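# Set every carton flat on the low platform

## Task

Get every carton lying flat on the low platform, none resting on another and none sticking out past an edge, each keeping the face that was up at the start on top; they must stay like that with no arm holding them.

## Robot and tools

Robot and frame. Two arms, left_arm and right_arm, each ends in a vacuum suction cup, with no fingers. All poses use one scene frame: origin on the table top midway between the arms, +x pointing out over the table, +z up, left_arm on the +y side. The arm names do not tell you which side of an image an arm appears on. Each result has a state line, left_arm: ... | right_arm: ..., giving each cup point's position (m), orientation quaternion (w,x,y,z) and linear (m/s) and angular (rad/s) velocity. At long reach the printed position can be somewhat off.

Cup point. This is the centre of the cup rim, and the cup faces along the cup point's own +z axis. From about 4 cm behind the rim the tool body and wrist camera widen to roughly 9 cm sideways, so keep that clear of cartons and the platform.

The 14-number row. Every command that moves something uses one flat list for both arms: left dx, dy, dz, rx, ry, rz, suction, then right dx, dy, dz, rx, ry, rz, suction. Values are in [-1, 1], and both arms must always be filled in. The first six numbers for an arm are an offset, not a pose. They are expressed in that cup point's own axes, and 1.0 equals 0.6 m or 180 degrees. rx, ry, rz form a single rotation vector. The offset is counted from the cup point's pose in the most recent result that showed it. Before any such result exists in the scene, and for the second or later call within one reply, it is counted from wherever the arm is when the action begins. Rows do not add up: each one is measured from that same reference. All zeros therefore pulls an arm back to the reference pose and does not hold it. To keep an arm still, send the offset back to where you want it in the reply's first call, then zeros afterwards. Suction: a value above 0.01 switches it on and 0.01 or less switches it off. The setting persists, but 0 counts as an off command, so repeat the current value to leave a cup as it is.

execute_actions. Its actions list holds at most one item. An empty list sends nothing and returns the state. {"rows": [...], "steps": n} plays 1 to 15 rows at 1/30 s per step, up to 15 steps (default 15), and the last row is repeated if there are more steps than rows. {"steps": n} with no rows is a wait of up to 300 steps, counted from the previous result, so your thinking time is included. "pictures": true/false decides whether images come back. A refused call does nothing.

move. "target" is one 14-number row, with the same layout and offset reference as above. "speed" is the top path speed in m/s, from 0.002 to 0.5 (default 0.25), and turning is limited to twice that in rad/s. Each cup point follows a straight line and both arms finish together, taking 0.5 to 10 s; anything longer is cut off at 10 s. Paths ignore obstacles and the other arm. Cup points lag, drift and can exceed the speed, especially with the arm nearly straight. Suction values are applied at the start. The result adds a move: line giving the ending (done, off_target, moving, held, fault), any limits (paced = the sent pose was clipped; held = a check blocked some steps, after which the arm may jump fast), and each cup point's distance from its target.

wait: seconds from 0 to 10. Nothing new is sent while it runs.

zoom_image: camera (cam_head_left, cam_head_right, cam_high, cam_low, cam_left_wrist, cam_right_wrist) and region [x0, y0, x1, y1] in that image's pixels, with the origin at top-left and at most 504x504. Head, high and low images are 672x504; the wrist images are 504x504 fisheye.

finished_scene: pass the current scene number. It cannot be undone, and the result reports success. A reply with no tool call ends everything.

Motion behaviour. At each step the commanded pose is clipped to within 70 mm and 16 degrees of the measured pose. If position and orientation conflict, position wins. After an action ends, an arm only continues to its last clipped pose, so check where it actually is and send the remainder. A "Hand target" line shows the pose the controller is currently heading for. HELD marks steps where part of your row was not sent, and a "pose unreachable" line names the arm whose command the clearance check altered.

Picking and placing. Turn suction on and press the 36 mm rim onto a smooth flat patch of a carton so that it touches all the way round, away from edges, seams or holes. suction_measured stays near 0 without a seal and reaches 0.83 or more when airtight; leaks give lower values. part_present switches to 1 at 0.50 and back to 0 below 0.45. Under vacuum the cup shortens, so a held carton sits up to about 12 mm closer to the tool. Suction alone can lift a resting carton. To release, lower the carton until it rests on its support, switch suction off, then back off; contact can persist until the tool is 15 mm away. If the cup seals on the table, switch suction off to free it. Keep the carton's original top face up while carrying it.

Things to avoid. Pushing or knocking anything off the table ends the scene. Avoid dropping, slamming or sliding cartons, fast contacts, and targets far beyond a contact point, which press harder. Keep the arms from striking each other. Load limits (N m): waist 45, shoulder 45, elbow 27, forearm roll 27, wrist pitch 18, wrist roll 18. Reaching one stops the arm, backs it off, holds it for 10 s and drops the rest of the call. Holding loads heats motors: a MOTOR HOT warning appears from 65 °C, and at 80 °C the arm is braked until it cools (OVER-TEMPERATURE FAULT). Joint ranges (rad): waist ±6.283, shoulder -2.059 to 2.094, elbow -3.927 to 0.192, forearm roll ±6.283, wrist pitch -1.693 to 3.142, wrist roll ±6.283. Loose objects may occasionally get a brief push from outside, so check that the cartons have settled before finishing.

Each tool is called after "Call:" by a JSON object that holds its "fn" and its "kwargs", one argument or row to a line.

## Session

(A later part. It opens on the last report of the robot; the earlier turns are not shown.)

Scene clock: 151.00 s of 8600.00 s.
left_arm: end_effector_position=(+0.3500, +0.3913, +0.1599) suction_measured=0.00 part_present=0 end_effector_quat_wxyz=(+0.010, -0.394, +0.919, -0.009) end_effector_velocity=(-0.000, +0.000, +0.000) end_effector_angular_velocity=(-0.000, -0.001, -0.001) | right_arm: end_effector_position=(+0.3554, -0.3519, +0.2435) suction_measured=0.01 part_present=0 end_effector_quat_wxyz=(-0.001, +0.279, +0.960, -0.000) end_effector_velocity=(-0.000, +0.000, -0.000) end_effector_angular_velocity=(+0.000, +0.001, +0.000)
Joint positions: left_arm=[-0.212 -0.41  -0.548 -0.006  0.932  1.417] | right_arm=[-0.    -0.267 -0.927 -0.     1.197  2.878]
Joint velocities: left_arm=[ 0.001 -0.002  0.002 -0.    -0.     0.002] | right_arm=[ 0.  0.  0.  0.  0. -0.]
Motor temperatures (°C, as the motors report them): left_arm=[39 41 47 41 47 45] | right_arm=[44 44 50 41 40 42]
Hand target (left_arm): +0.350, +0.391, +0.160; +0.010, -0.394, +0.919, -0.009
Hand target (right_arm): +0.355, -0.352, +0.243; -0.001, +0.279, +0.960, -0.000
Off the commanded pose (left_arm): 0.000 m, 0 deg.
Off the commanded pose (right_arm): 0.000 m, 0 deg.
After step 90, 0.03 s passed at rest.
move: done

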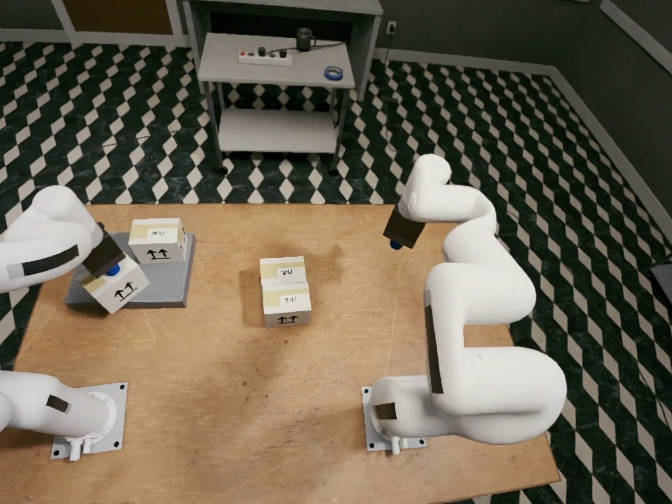

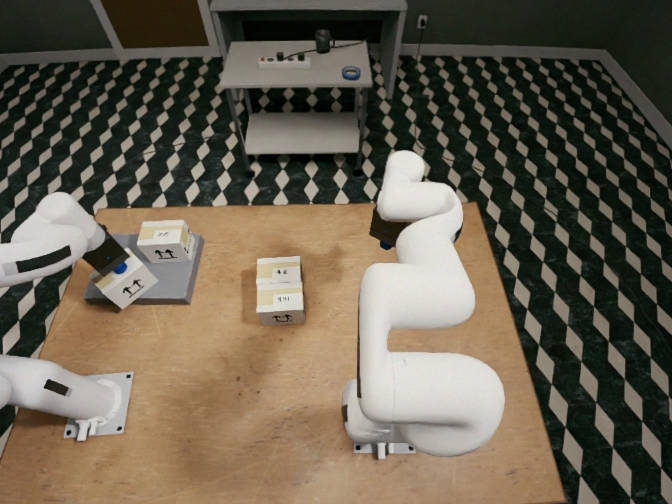

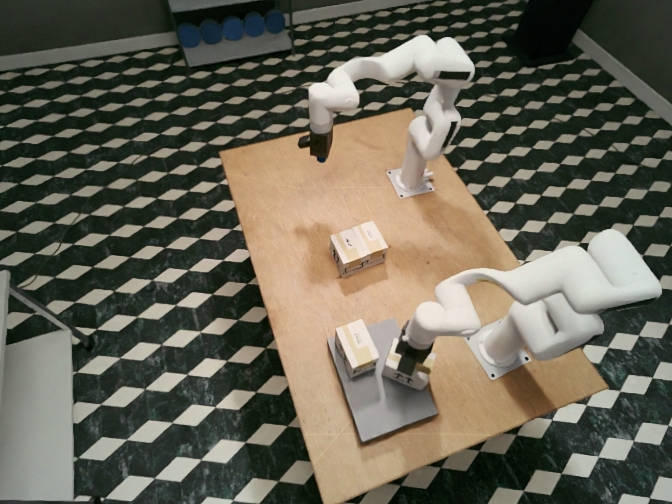

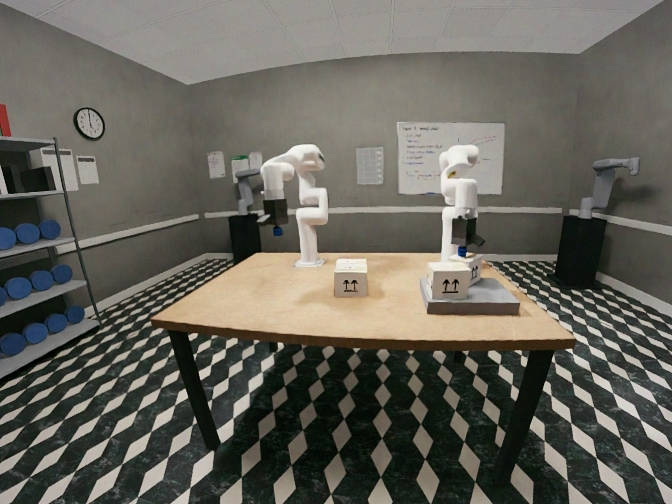

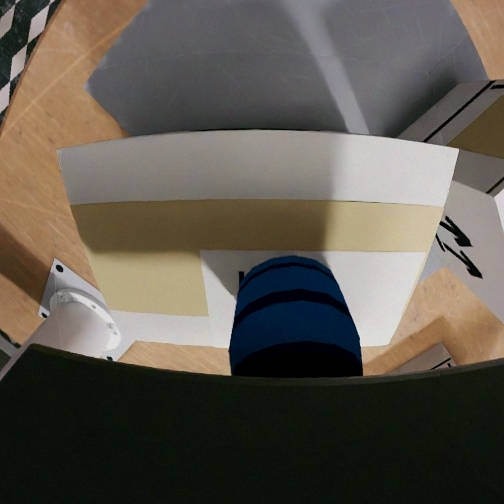

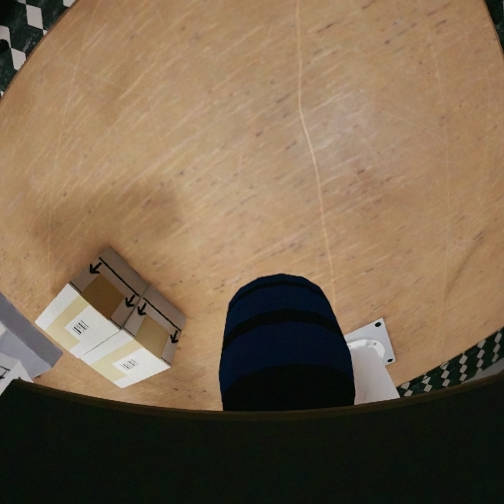

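Call:
{"fn": "move", "kwargs": {
  "target": [0,0,0.048,0,0,0,1,0,0,0,0,0,0,0],
  "speed": 0.04
}}

Call:
{"fn": "move", "kwargs": {
  "target": [0,0,-0.06,0,0,0,1,0,0,0,0,0,0,0],
  "speed": 0.08
}}

Call:
{"fn": "move", "kwargs": {
  "target": [0.07,0.068,0,0,0,0.258,1,0,0,0,0,0,0,0],
  "speed": 0.08
}}

Call:
{"fn": "zoom_image", "kwargs": {
  "camera": "cam_high",
  "region": [300, 270, 480, 450]
}}

Call:
{"fn": "zoom_image", "kwargs": {
  "camera": "cam_low",
  "region": [390, 220, 550, 330]
}}

Scene clock: 168.30 s of 8600.00 s.
left_arm: end_effector_position=(+0.3581, +0.3900, +0.1408) suction_measured=0.90 part_present=1 end_effector_quat_wxyz=(+0.021, -0.394, +0.919, -0.015) end_effector_velocity=(+0.002, -0.001, +0.000) end_effector_angular_velocity=(-0.001, -0.005, -0.001) | right_arm: end_effector_position=(+0.3554, -0.3519, +0.2435) suction_measured=0.01 part_present=0 end_effector_quat_wxyz=(-0.001, +0.279, +0.960, -0.000) end_effector_velocity=(-0.000, -0.000, -0.000) end_effector_angular_velocity=(+0.000, +0.000, -0.000)
Joint positions: left_arm=[-0.213 -0.365 -0.519 -0.006  0.833  1.418] | right_arm=[-0.    -0.267 -0.927 -0.     1.197  2.878]
Joint velocities: left_arm=[-0.001  0.002 -0.    -0.    -0.007 -0.   ] | right_arm=[-0.  0. -0.  0.  0. -0.]
Motor temperatures (°C, as the motors report them): left_arm=[39 41 48 41 47 45] | right_arm=[44 44 51 41 40 42]
Hand target (left_arm): +0.350, +0.391, +0.131; +0.010, -0.394, +0.919, -0.009
Hand target (right_arm): +0.355, -0.352, +0.243; -0.001, +0.279, +0.960, -0.000
Off the commanded pose (left_arm): 0.012 m, 1 deg.
Off the commanded pose (right_arm): 0.000 m, 0 deg.
After step 90, 13.27 s passed at rest.
move: off_target (left_arm)

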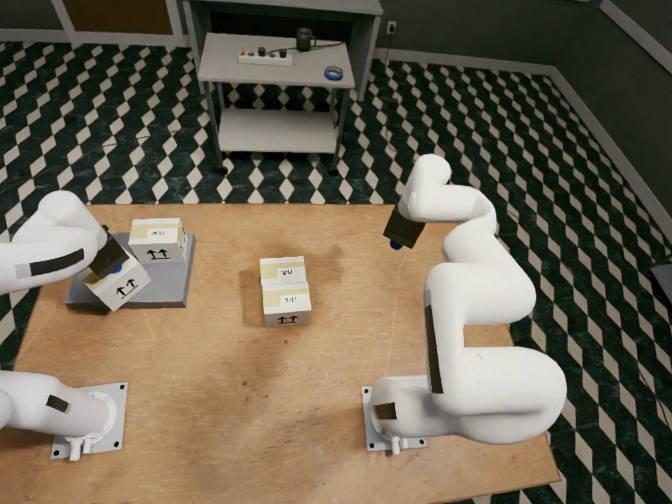

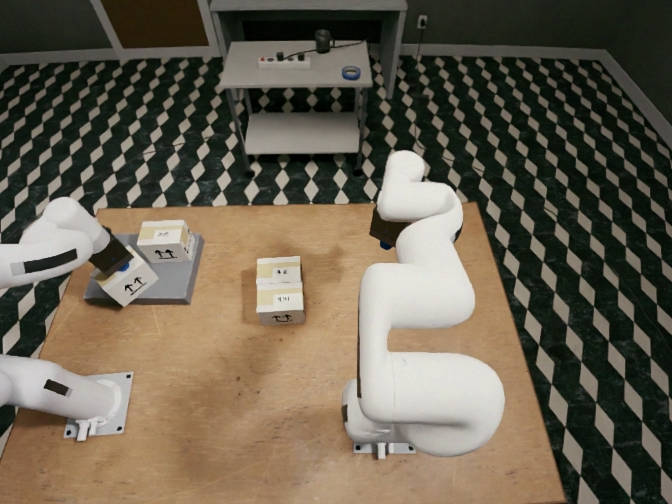

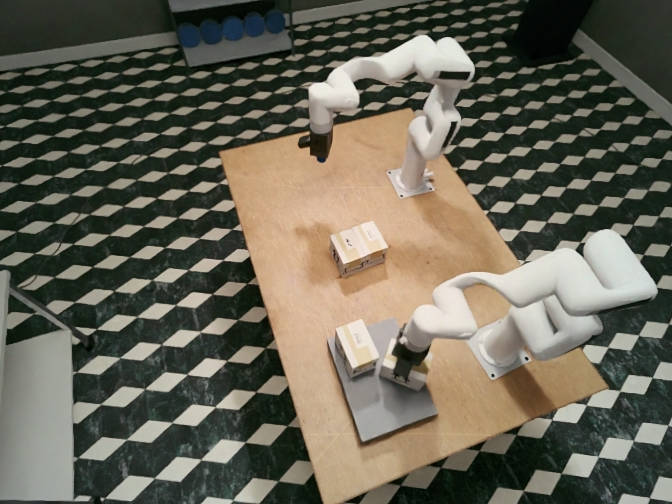

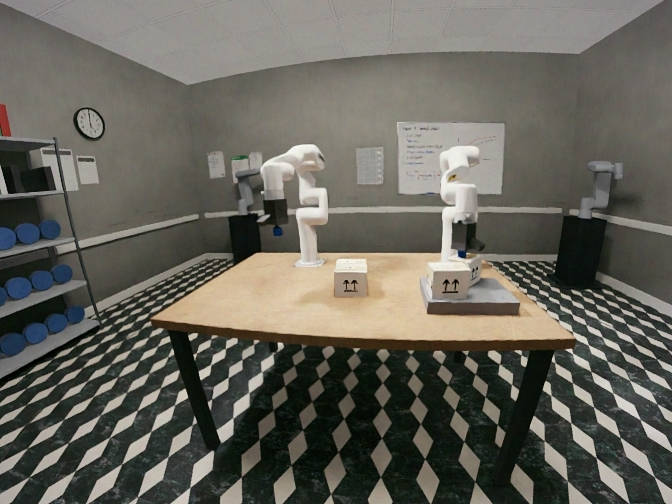

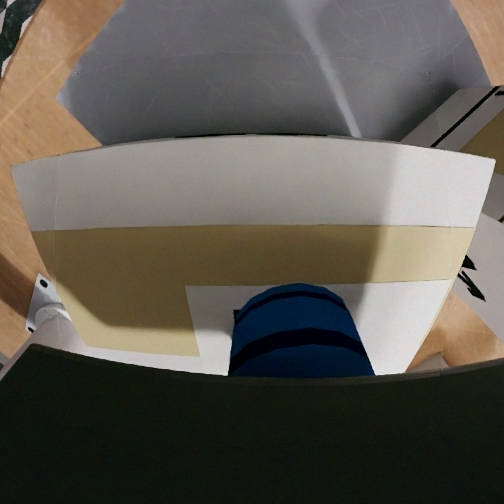

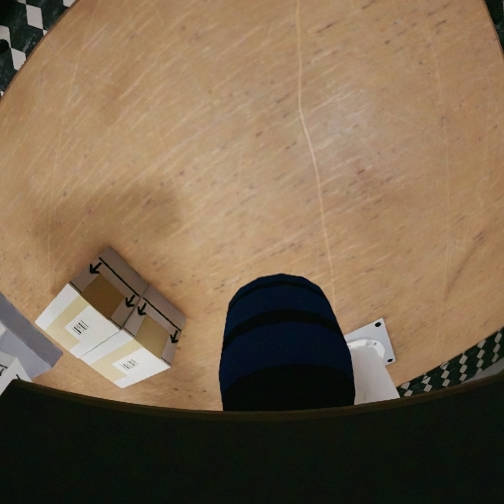

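Scene clock: 169.10 s of 8600.00 s.
left_arm: end_effector_position=(+0.3559, +0.3906, +0.1762) suction_measured=0.90 part_present=1 end_effector_quat_wxyz=(+0.020, -0.394, +0.919, -0.015) end_effector_velocity=(+0.002, -0.000, +0.003) end_effector_angular_velocity=(-0.001, -0.005, +0.001) | right_arm: end_effector_position=(+0.3554, -0.3519, +0.2435) suction_measured=0.01 part_present=0 end_effector_quat_wxyz=(-0.001, +0.279, +0.960, -0.000) end_effector_velocity=(+0.000, -0.000, +0.000) end_effector_angular_velocity=(+0.000, -0.000, +0.000)
Joint positions: left_arm=[-0.212 -0.431 -0.575 -0.005  0.957  1.417] | right_arm=[-0.    -0.267 -0.927 -0.     1.197  2.878]
Joint velocities: left_arm=[ 0.    -0.002 -0.005  0.     0.002 -0.   ] | right_arm=[-0.  0. -0.  0.  0. -0.]
Motor temperatures (°C, as the motors report them): left_arm=[39 41 48 41 47 45] | right_arm=[44 44 51 41 40 42]
Hand target (left_arm): +0.356, +0.391, +0.177; +0.021, -0.394, +0.919, -0.015
Hand target (right_arm): +0.355, -0.352, +0.243; -0.001, +0.279, +0.960, -0.000
Off the commanded pose (left_arm): 0.001 m, 0 deg.
Off the commanded pose (right_arm): 0.000 m, 0 deg.
move: done

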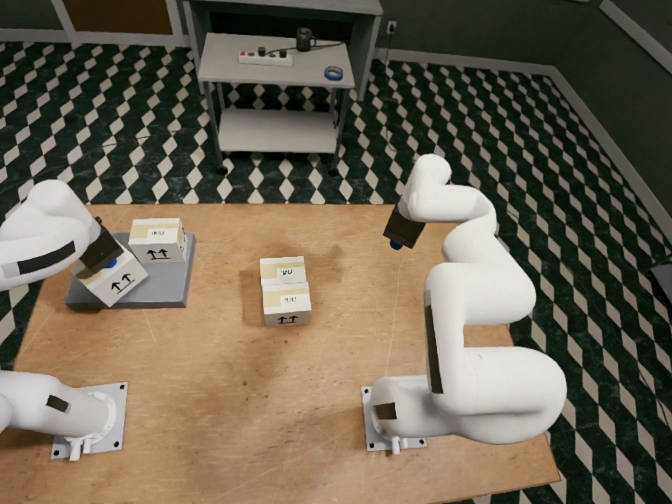

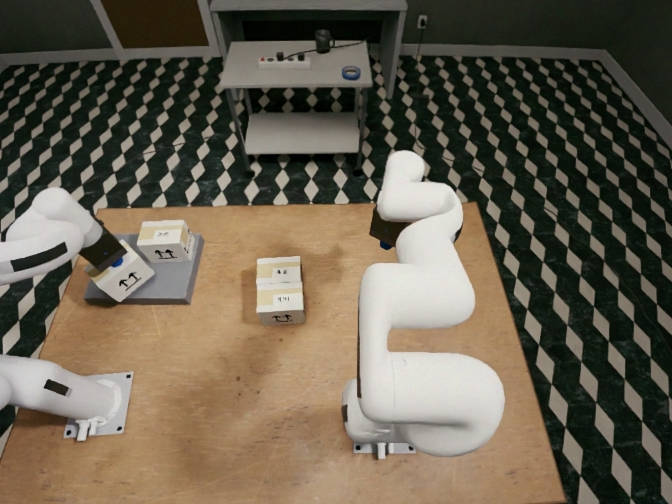

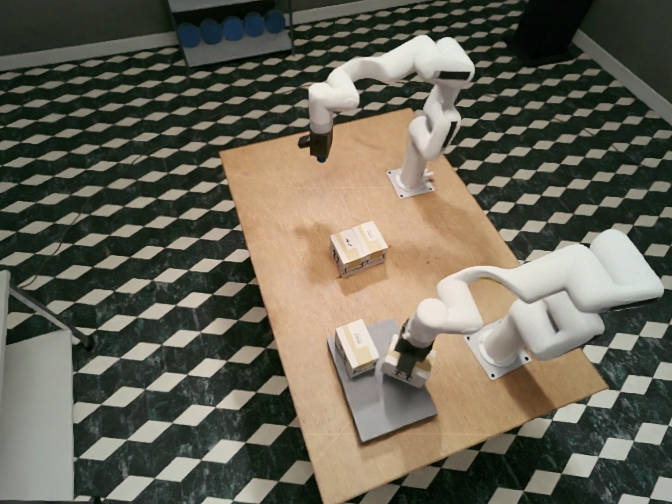

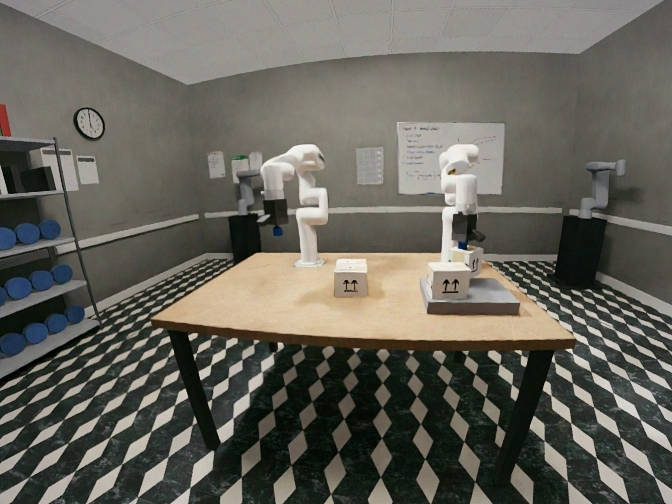

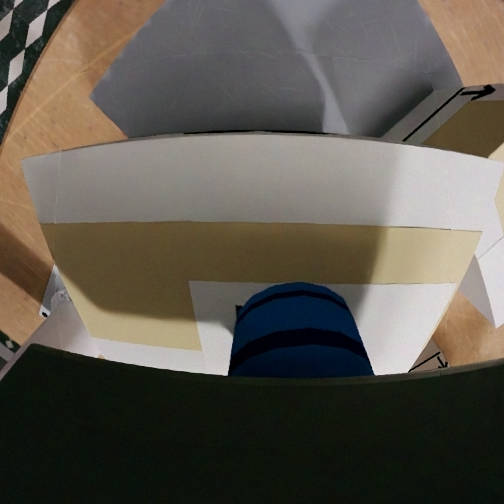

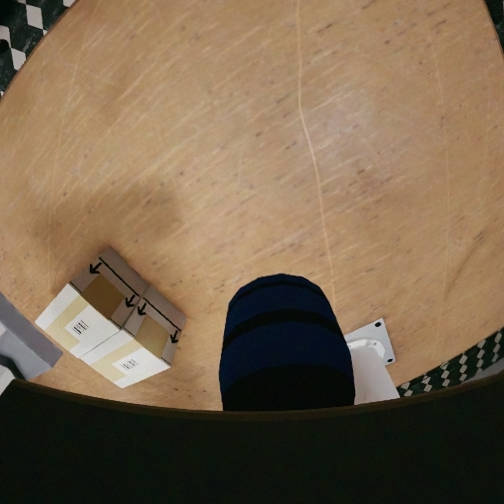

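Scene clock: 174.43 s of 8600.00 s.
left_arm: end_effector_position=(+0.2975, +0.3883, +0.1738) suction_measured=0.90 part_present=1 end_effector_quat_wxyz=(+0.024, -0.000, +1.000, -0.006) end_effector_velocity=(-0.001, -0.000, -0.000) end_effector_angular_velocity=(+0.000, +0.001, -0.005) | right_arm: end_effector_position=(+0.3554, -0.3519, +0.2435) suction_measured=0.01 part_present=0 end_effector_quat_wxyz=(-0.001, +0.279, +0.960, -0.000) end_effector_velocity=(-0.000, -0.000, -0.000) end_effector_angular_velocity=(-0.000, +0.001, -0.000)
Joint positions: left_arm=[-0.247 -0.67  -0.403 -0.003  1.023  2.191] | right_arm=[-0.    -0.267 -0.927 -0.     1.197  2.878]
Joint velocities: left_arm=[-0.001 -0.001  0.001 -0.     0.002  0.005] | right_arm=[-0.  0.  0. -0.  0. -0.]
Motor temperatures (°C, as the motors report them): left_arm=[39 41 48 41 47 45] | right_arm=[44 44 51 41 40 42]
Hand target (left_arm): +0.297, +0.388, +0.174; +0.024, +0.000, +1.000, -0.006
Hand target (right_arm): +0.355, -0.352, +0.243; -0.001, +0.279, +0.960, -0.000
Off the commanded pose (left_arm): 0.000 m, 0 deg.
Off the commanded pose (right_arm): 0.000 m, 0 deg.
move: done

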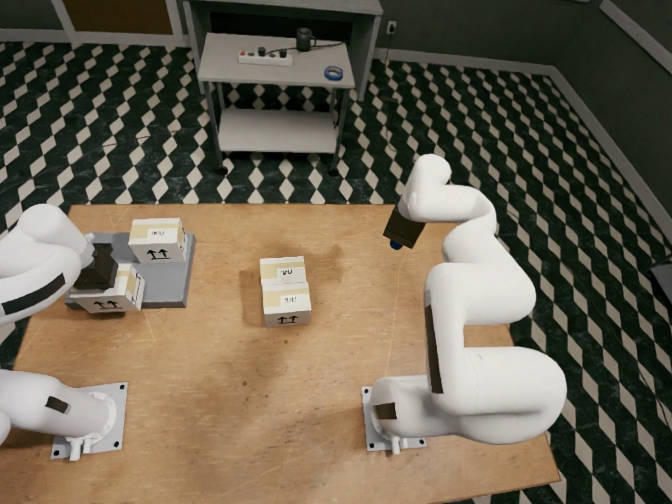

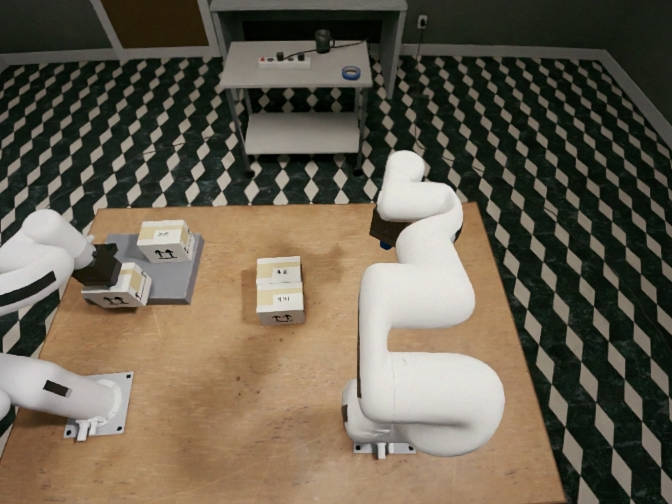

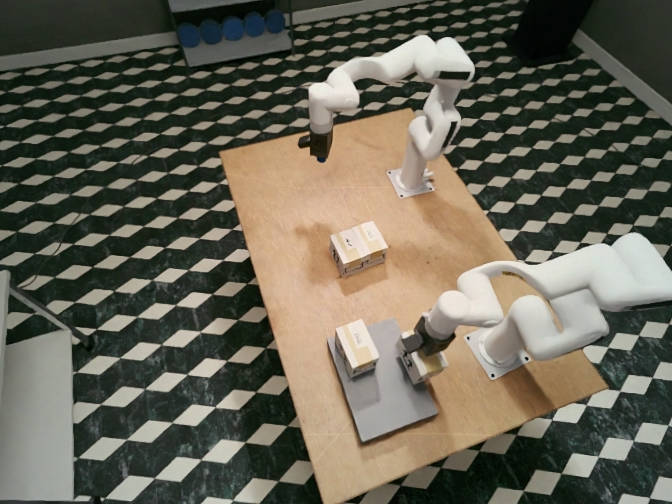

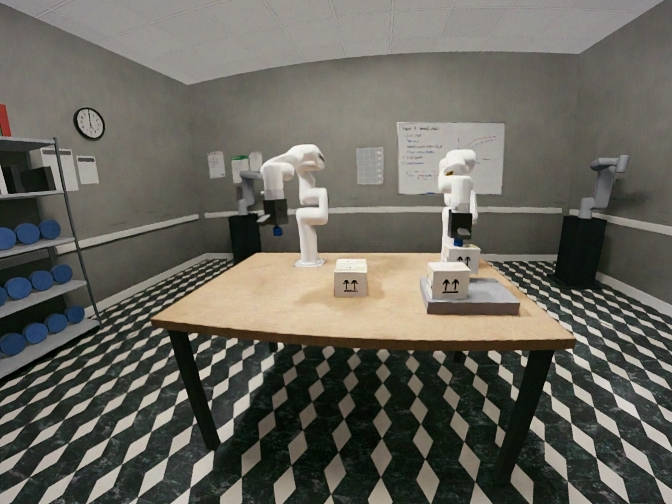

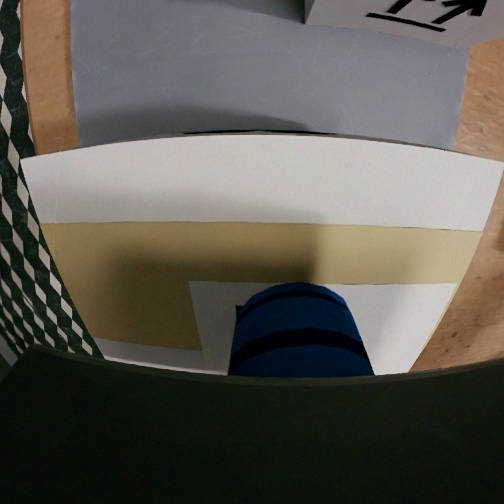

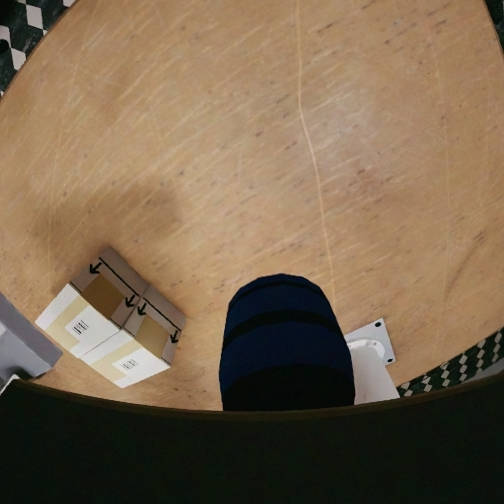

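Region (300, 270, 480, 450) of cam_high's 672x504 image, scaled by 2.800, with more detail than that image has.

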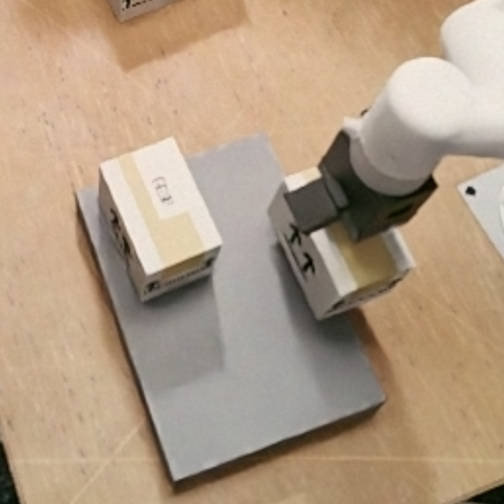

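Region (390, 220, 550, 330) of cam_low's 672x504 image, scaled by 3.150, with more detail than that image has; it fills the top 346 rows of this view, and the rest is white.

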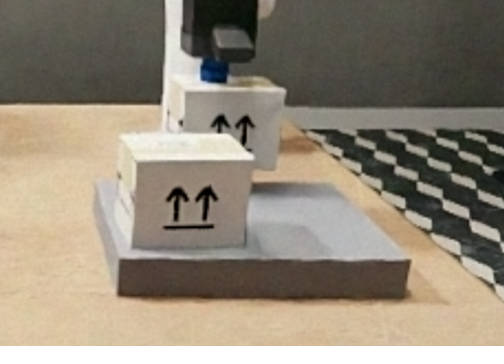

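Call:
{"fn": "move", "kwargs": {
  "target": [-0.078,0.078,0.025,0,0.015,0,1,0,0,0,0,0,0,0],
  "speed": 0.08
}}

Call:
{"fn": "zoom_image", "kwargs": {
  "camera": "cam_high",
  "region": [300, 270, 480, 450]
}}

Call:
{"fn": "zoom_image", "kwargs": {
  "camera": "cam_low",
  "region": [390, 220, 550, 330]
}}

Call:
{"fn": "zoom_image", "kwargs": {
  "camera": "cam_head_left",
  "region": [20, 200, 220, 340]
}}

Scene clock: 183.90 s of 8600.00 s.
left_arm: end_effector_position=(+0.3449, +0.4351, +0.1601) suction_measured=0.90 part_present=1 end_effector_quat_wxyz=(+0.001, +0.000, +1.000, -0.005) end_effector_velocity=(+0.000, +0.000, -0.001) end_effector_angular_velocity=(-0.000, +0.002, -0.001) | right_arm: end_effector_position=(+0.3554, -0.3519, +0.2435) suction_measured=0.01 part_present=0 end_effector_quat_wxyz=(-0.001, +0.279, +0.960, -0.000) end_effector_velocity=(-0.000, +0.000, -0.000) end_effector_angular_velocity=(+0.000, +0.001, -0.000)
Joint positions: left_arm=[-0.081 -0.42  -0.547 -0.012  0.966  2.362] | right_arm=[-0.    -0.267 -0.927 -0.     1.197  2.878]
Joint velocities: left_arm=[ 0.001  0.003 -0.001 -0.     0.     0.002] | right_arm=[0.    0.    0.    0.    0.    0.001]
Motor temperatures (°C, as the motors report them): left_arm=[39 41 50 41 47 45] | right_arm=[44 44 51 41 40 42]
Hand target (left_arm): +0.345, +0.435, +0.160; +0.000, +0.000, +1.000, -0.005
Hand target (right_arm): +0.355, -0.352, +0.243; -0.001, +0.279, +0.960, -0.000
Off the commanded pose (left_arm): 0.000 m, 0 deg.
Off the commanded pose (right_arm): 0.000 m, 0 deg.
After step 90, 5.27 s passed at rest.
move: done

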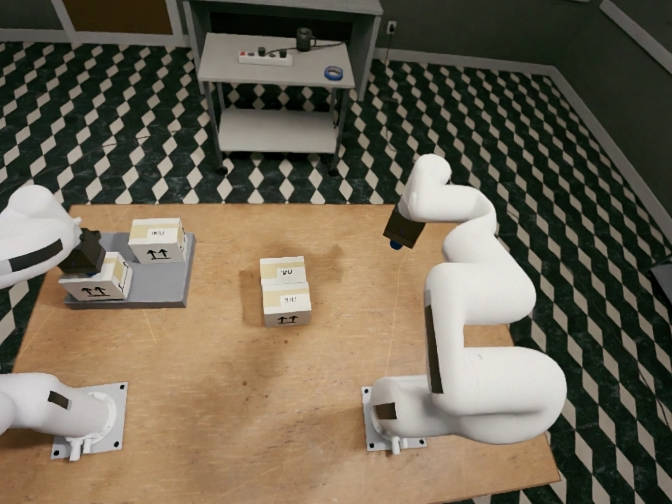

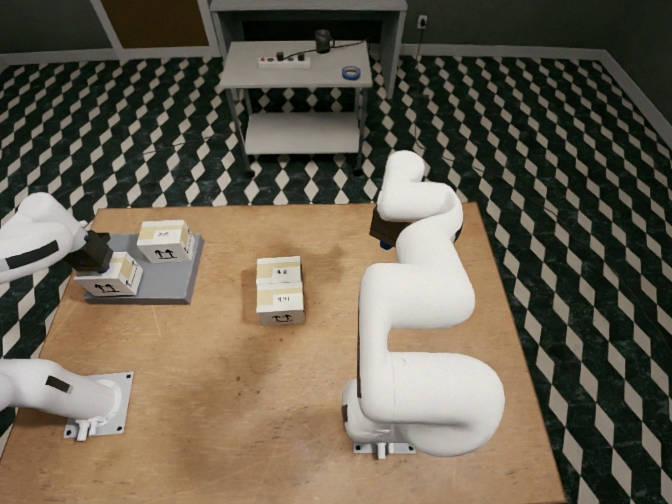

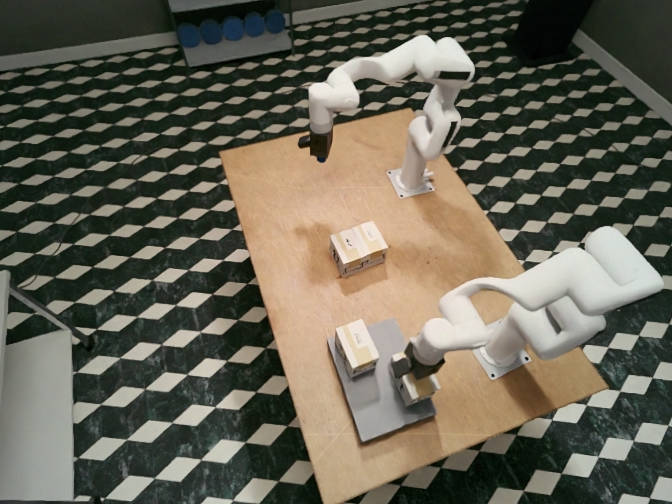

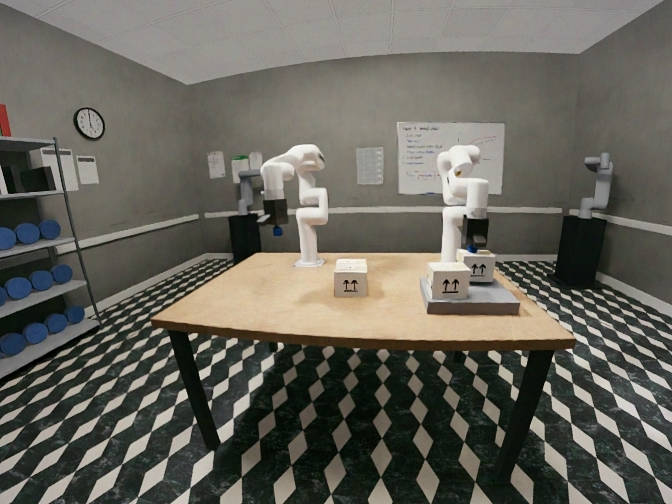

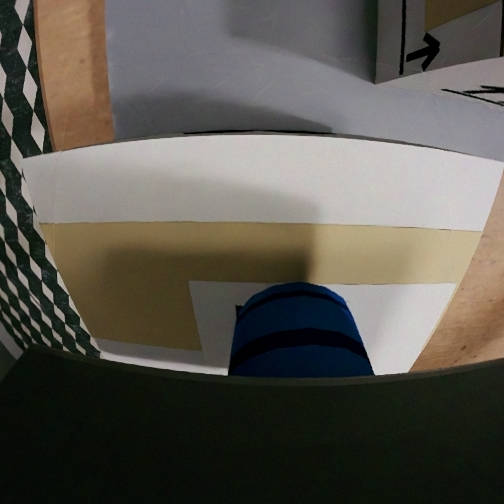

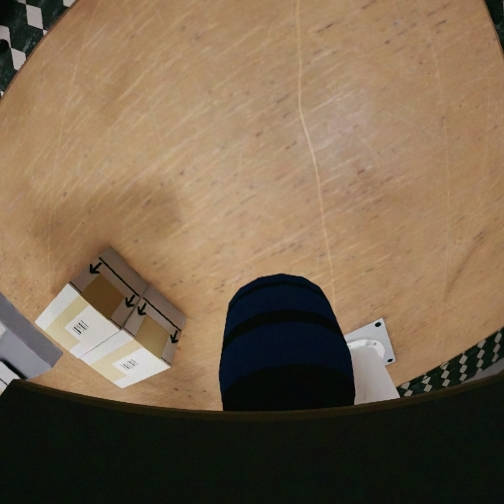

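Region (300, 270, 480, 450) of cam_high's 672x504 image, scaled by 2.800, with more detail than that image has.

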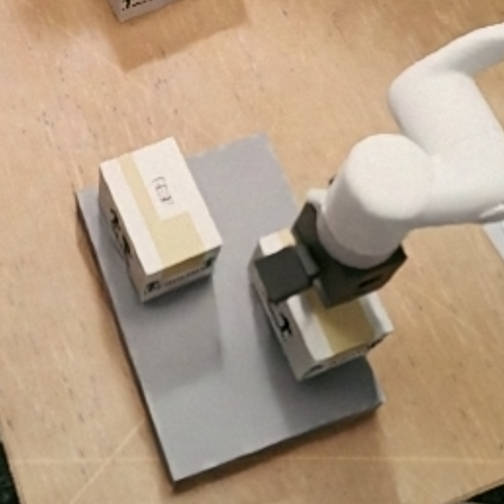

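Region (390, 220, 550, 330) of cam_low's 672x504 image, scaled by 3.150, with more detail than that image has; it fills the top 346 rows of this view, and the rest is white.

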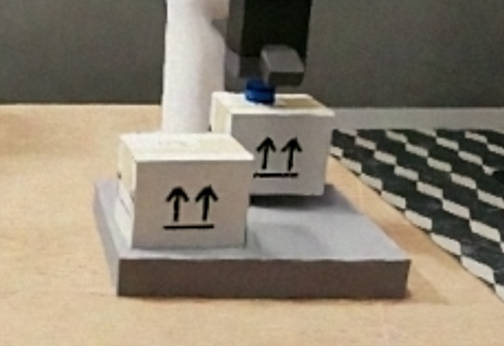

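Region (20, 200, 220, 340) of cam_head_left's 672x504 image, scaled by 2.520, with more detail than that image has; it fills the top 353 rows of this view, and the rest is white.

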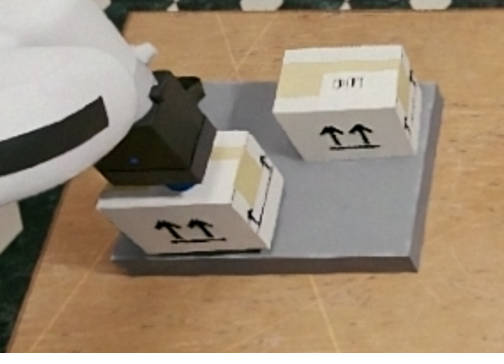

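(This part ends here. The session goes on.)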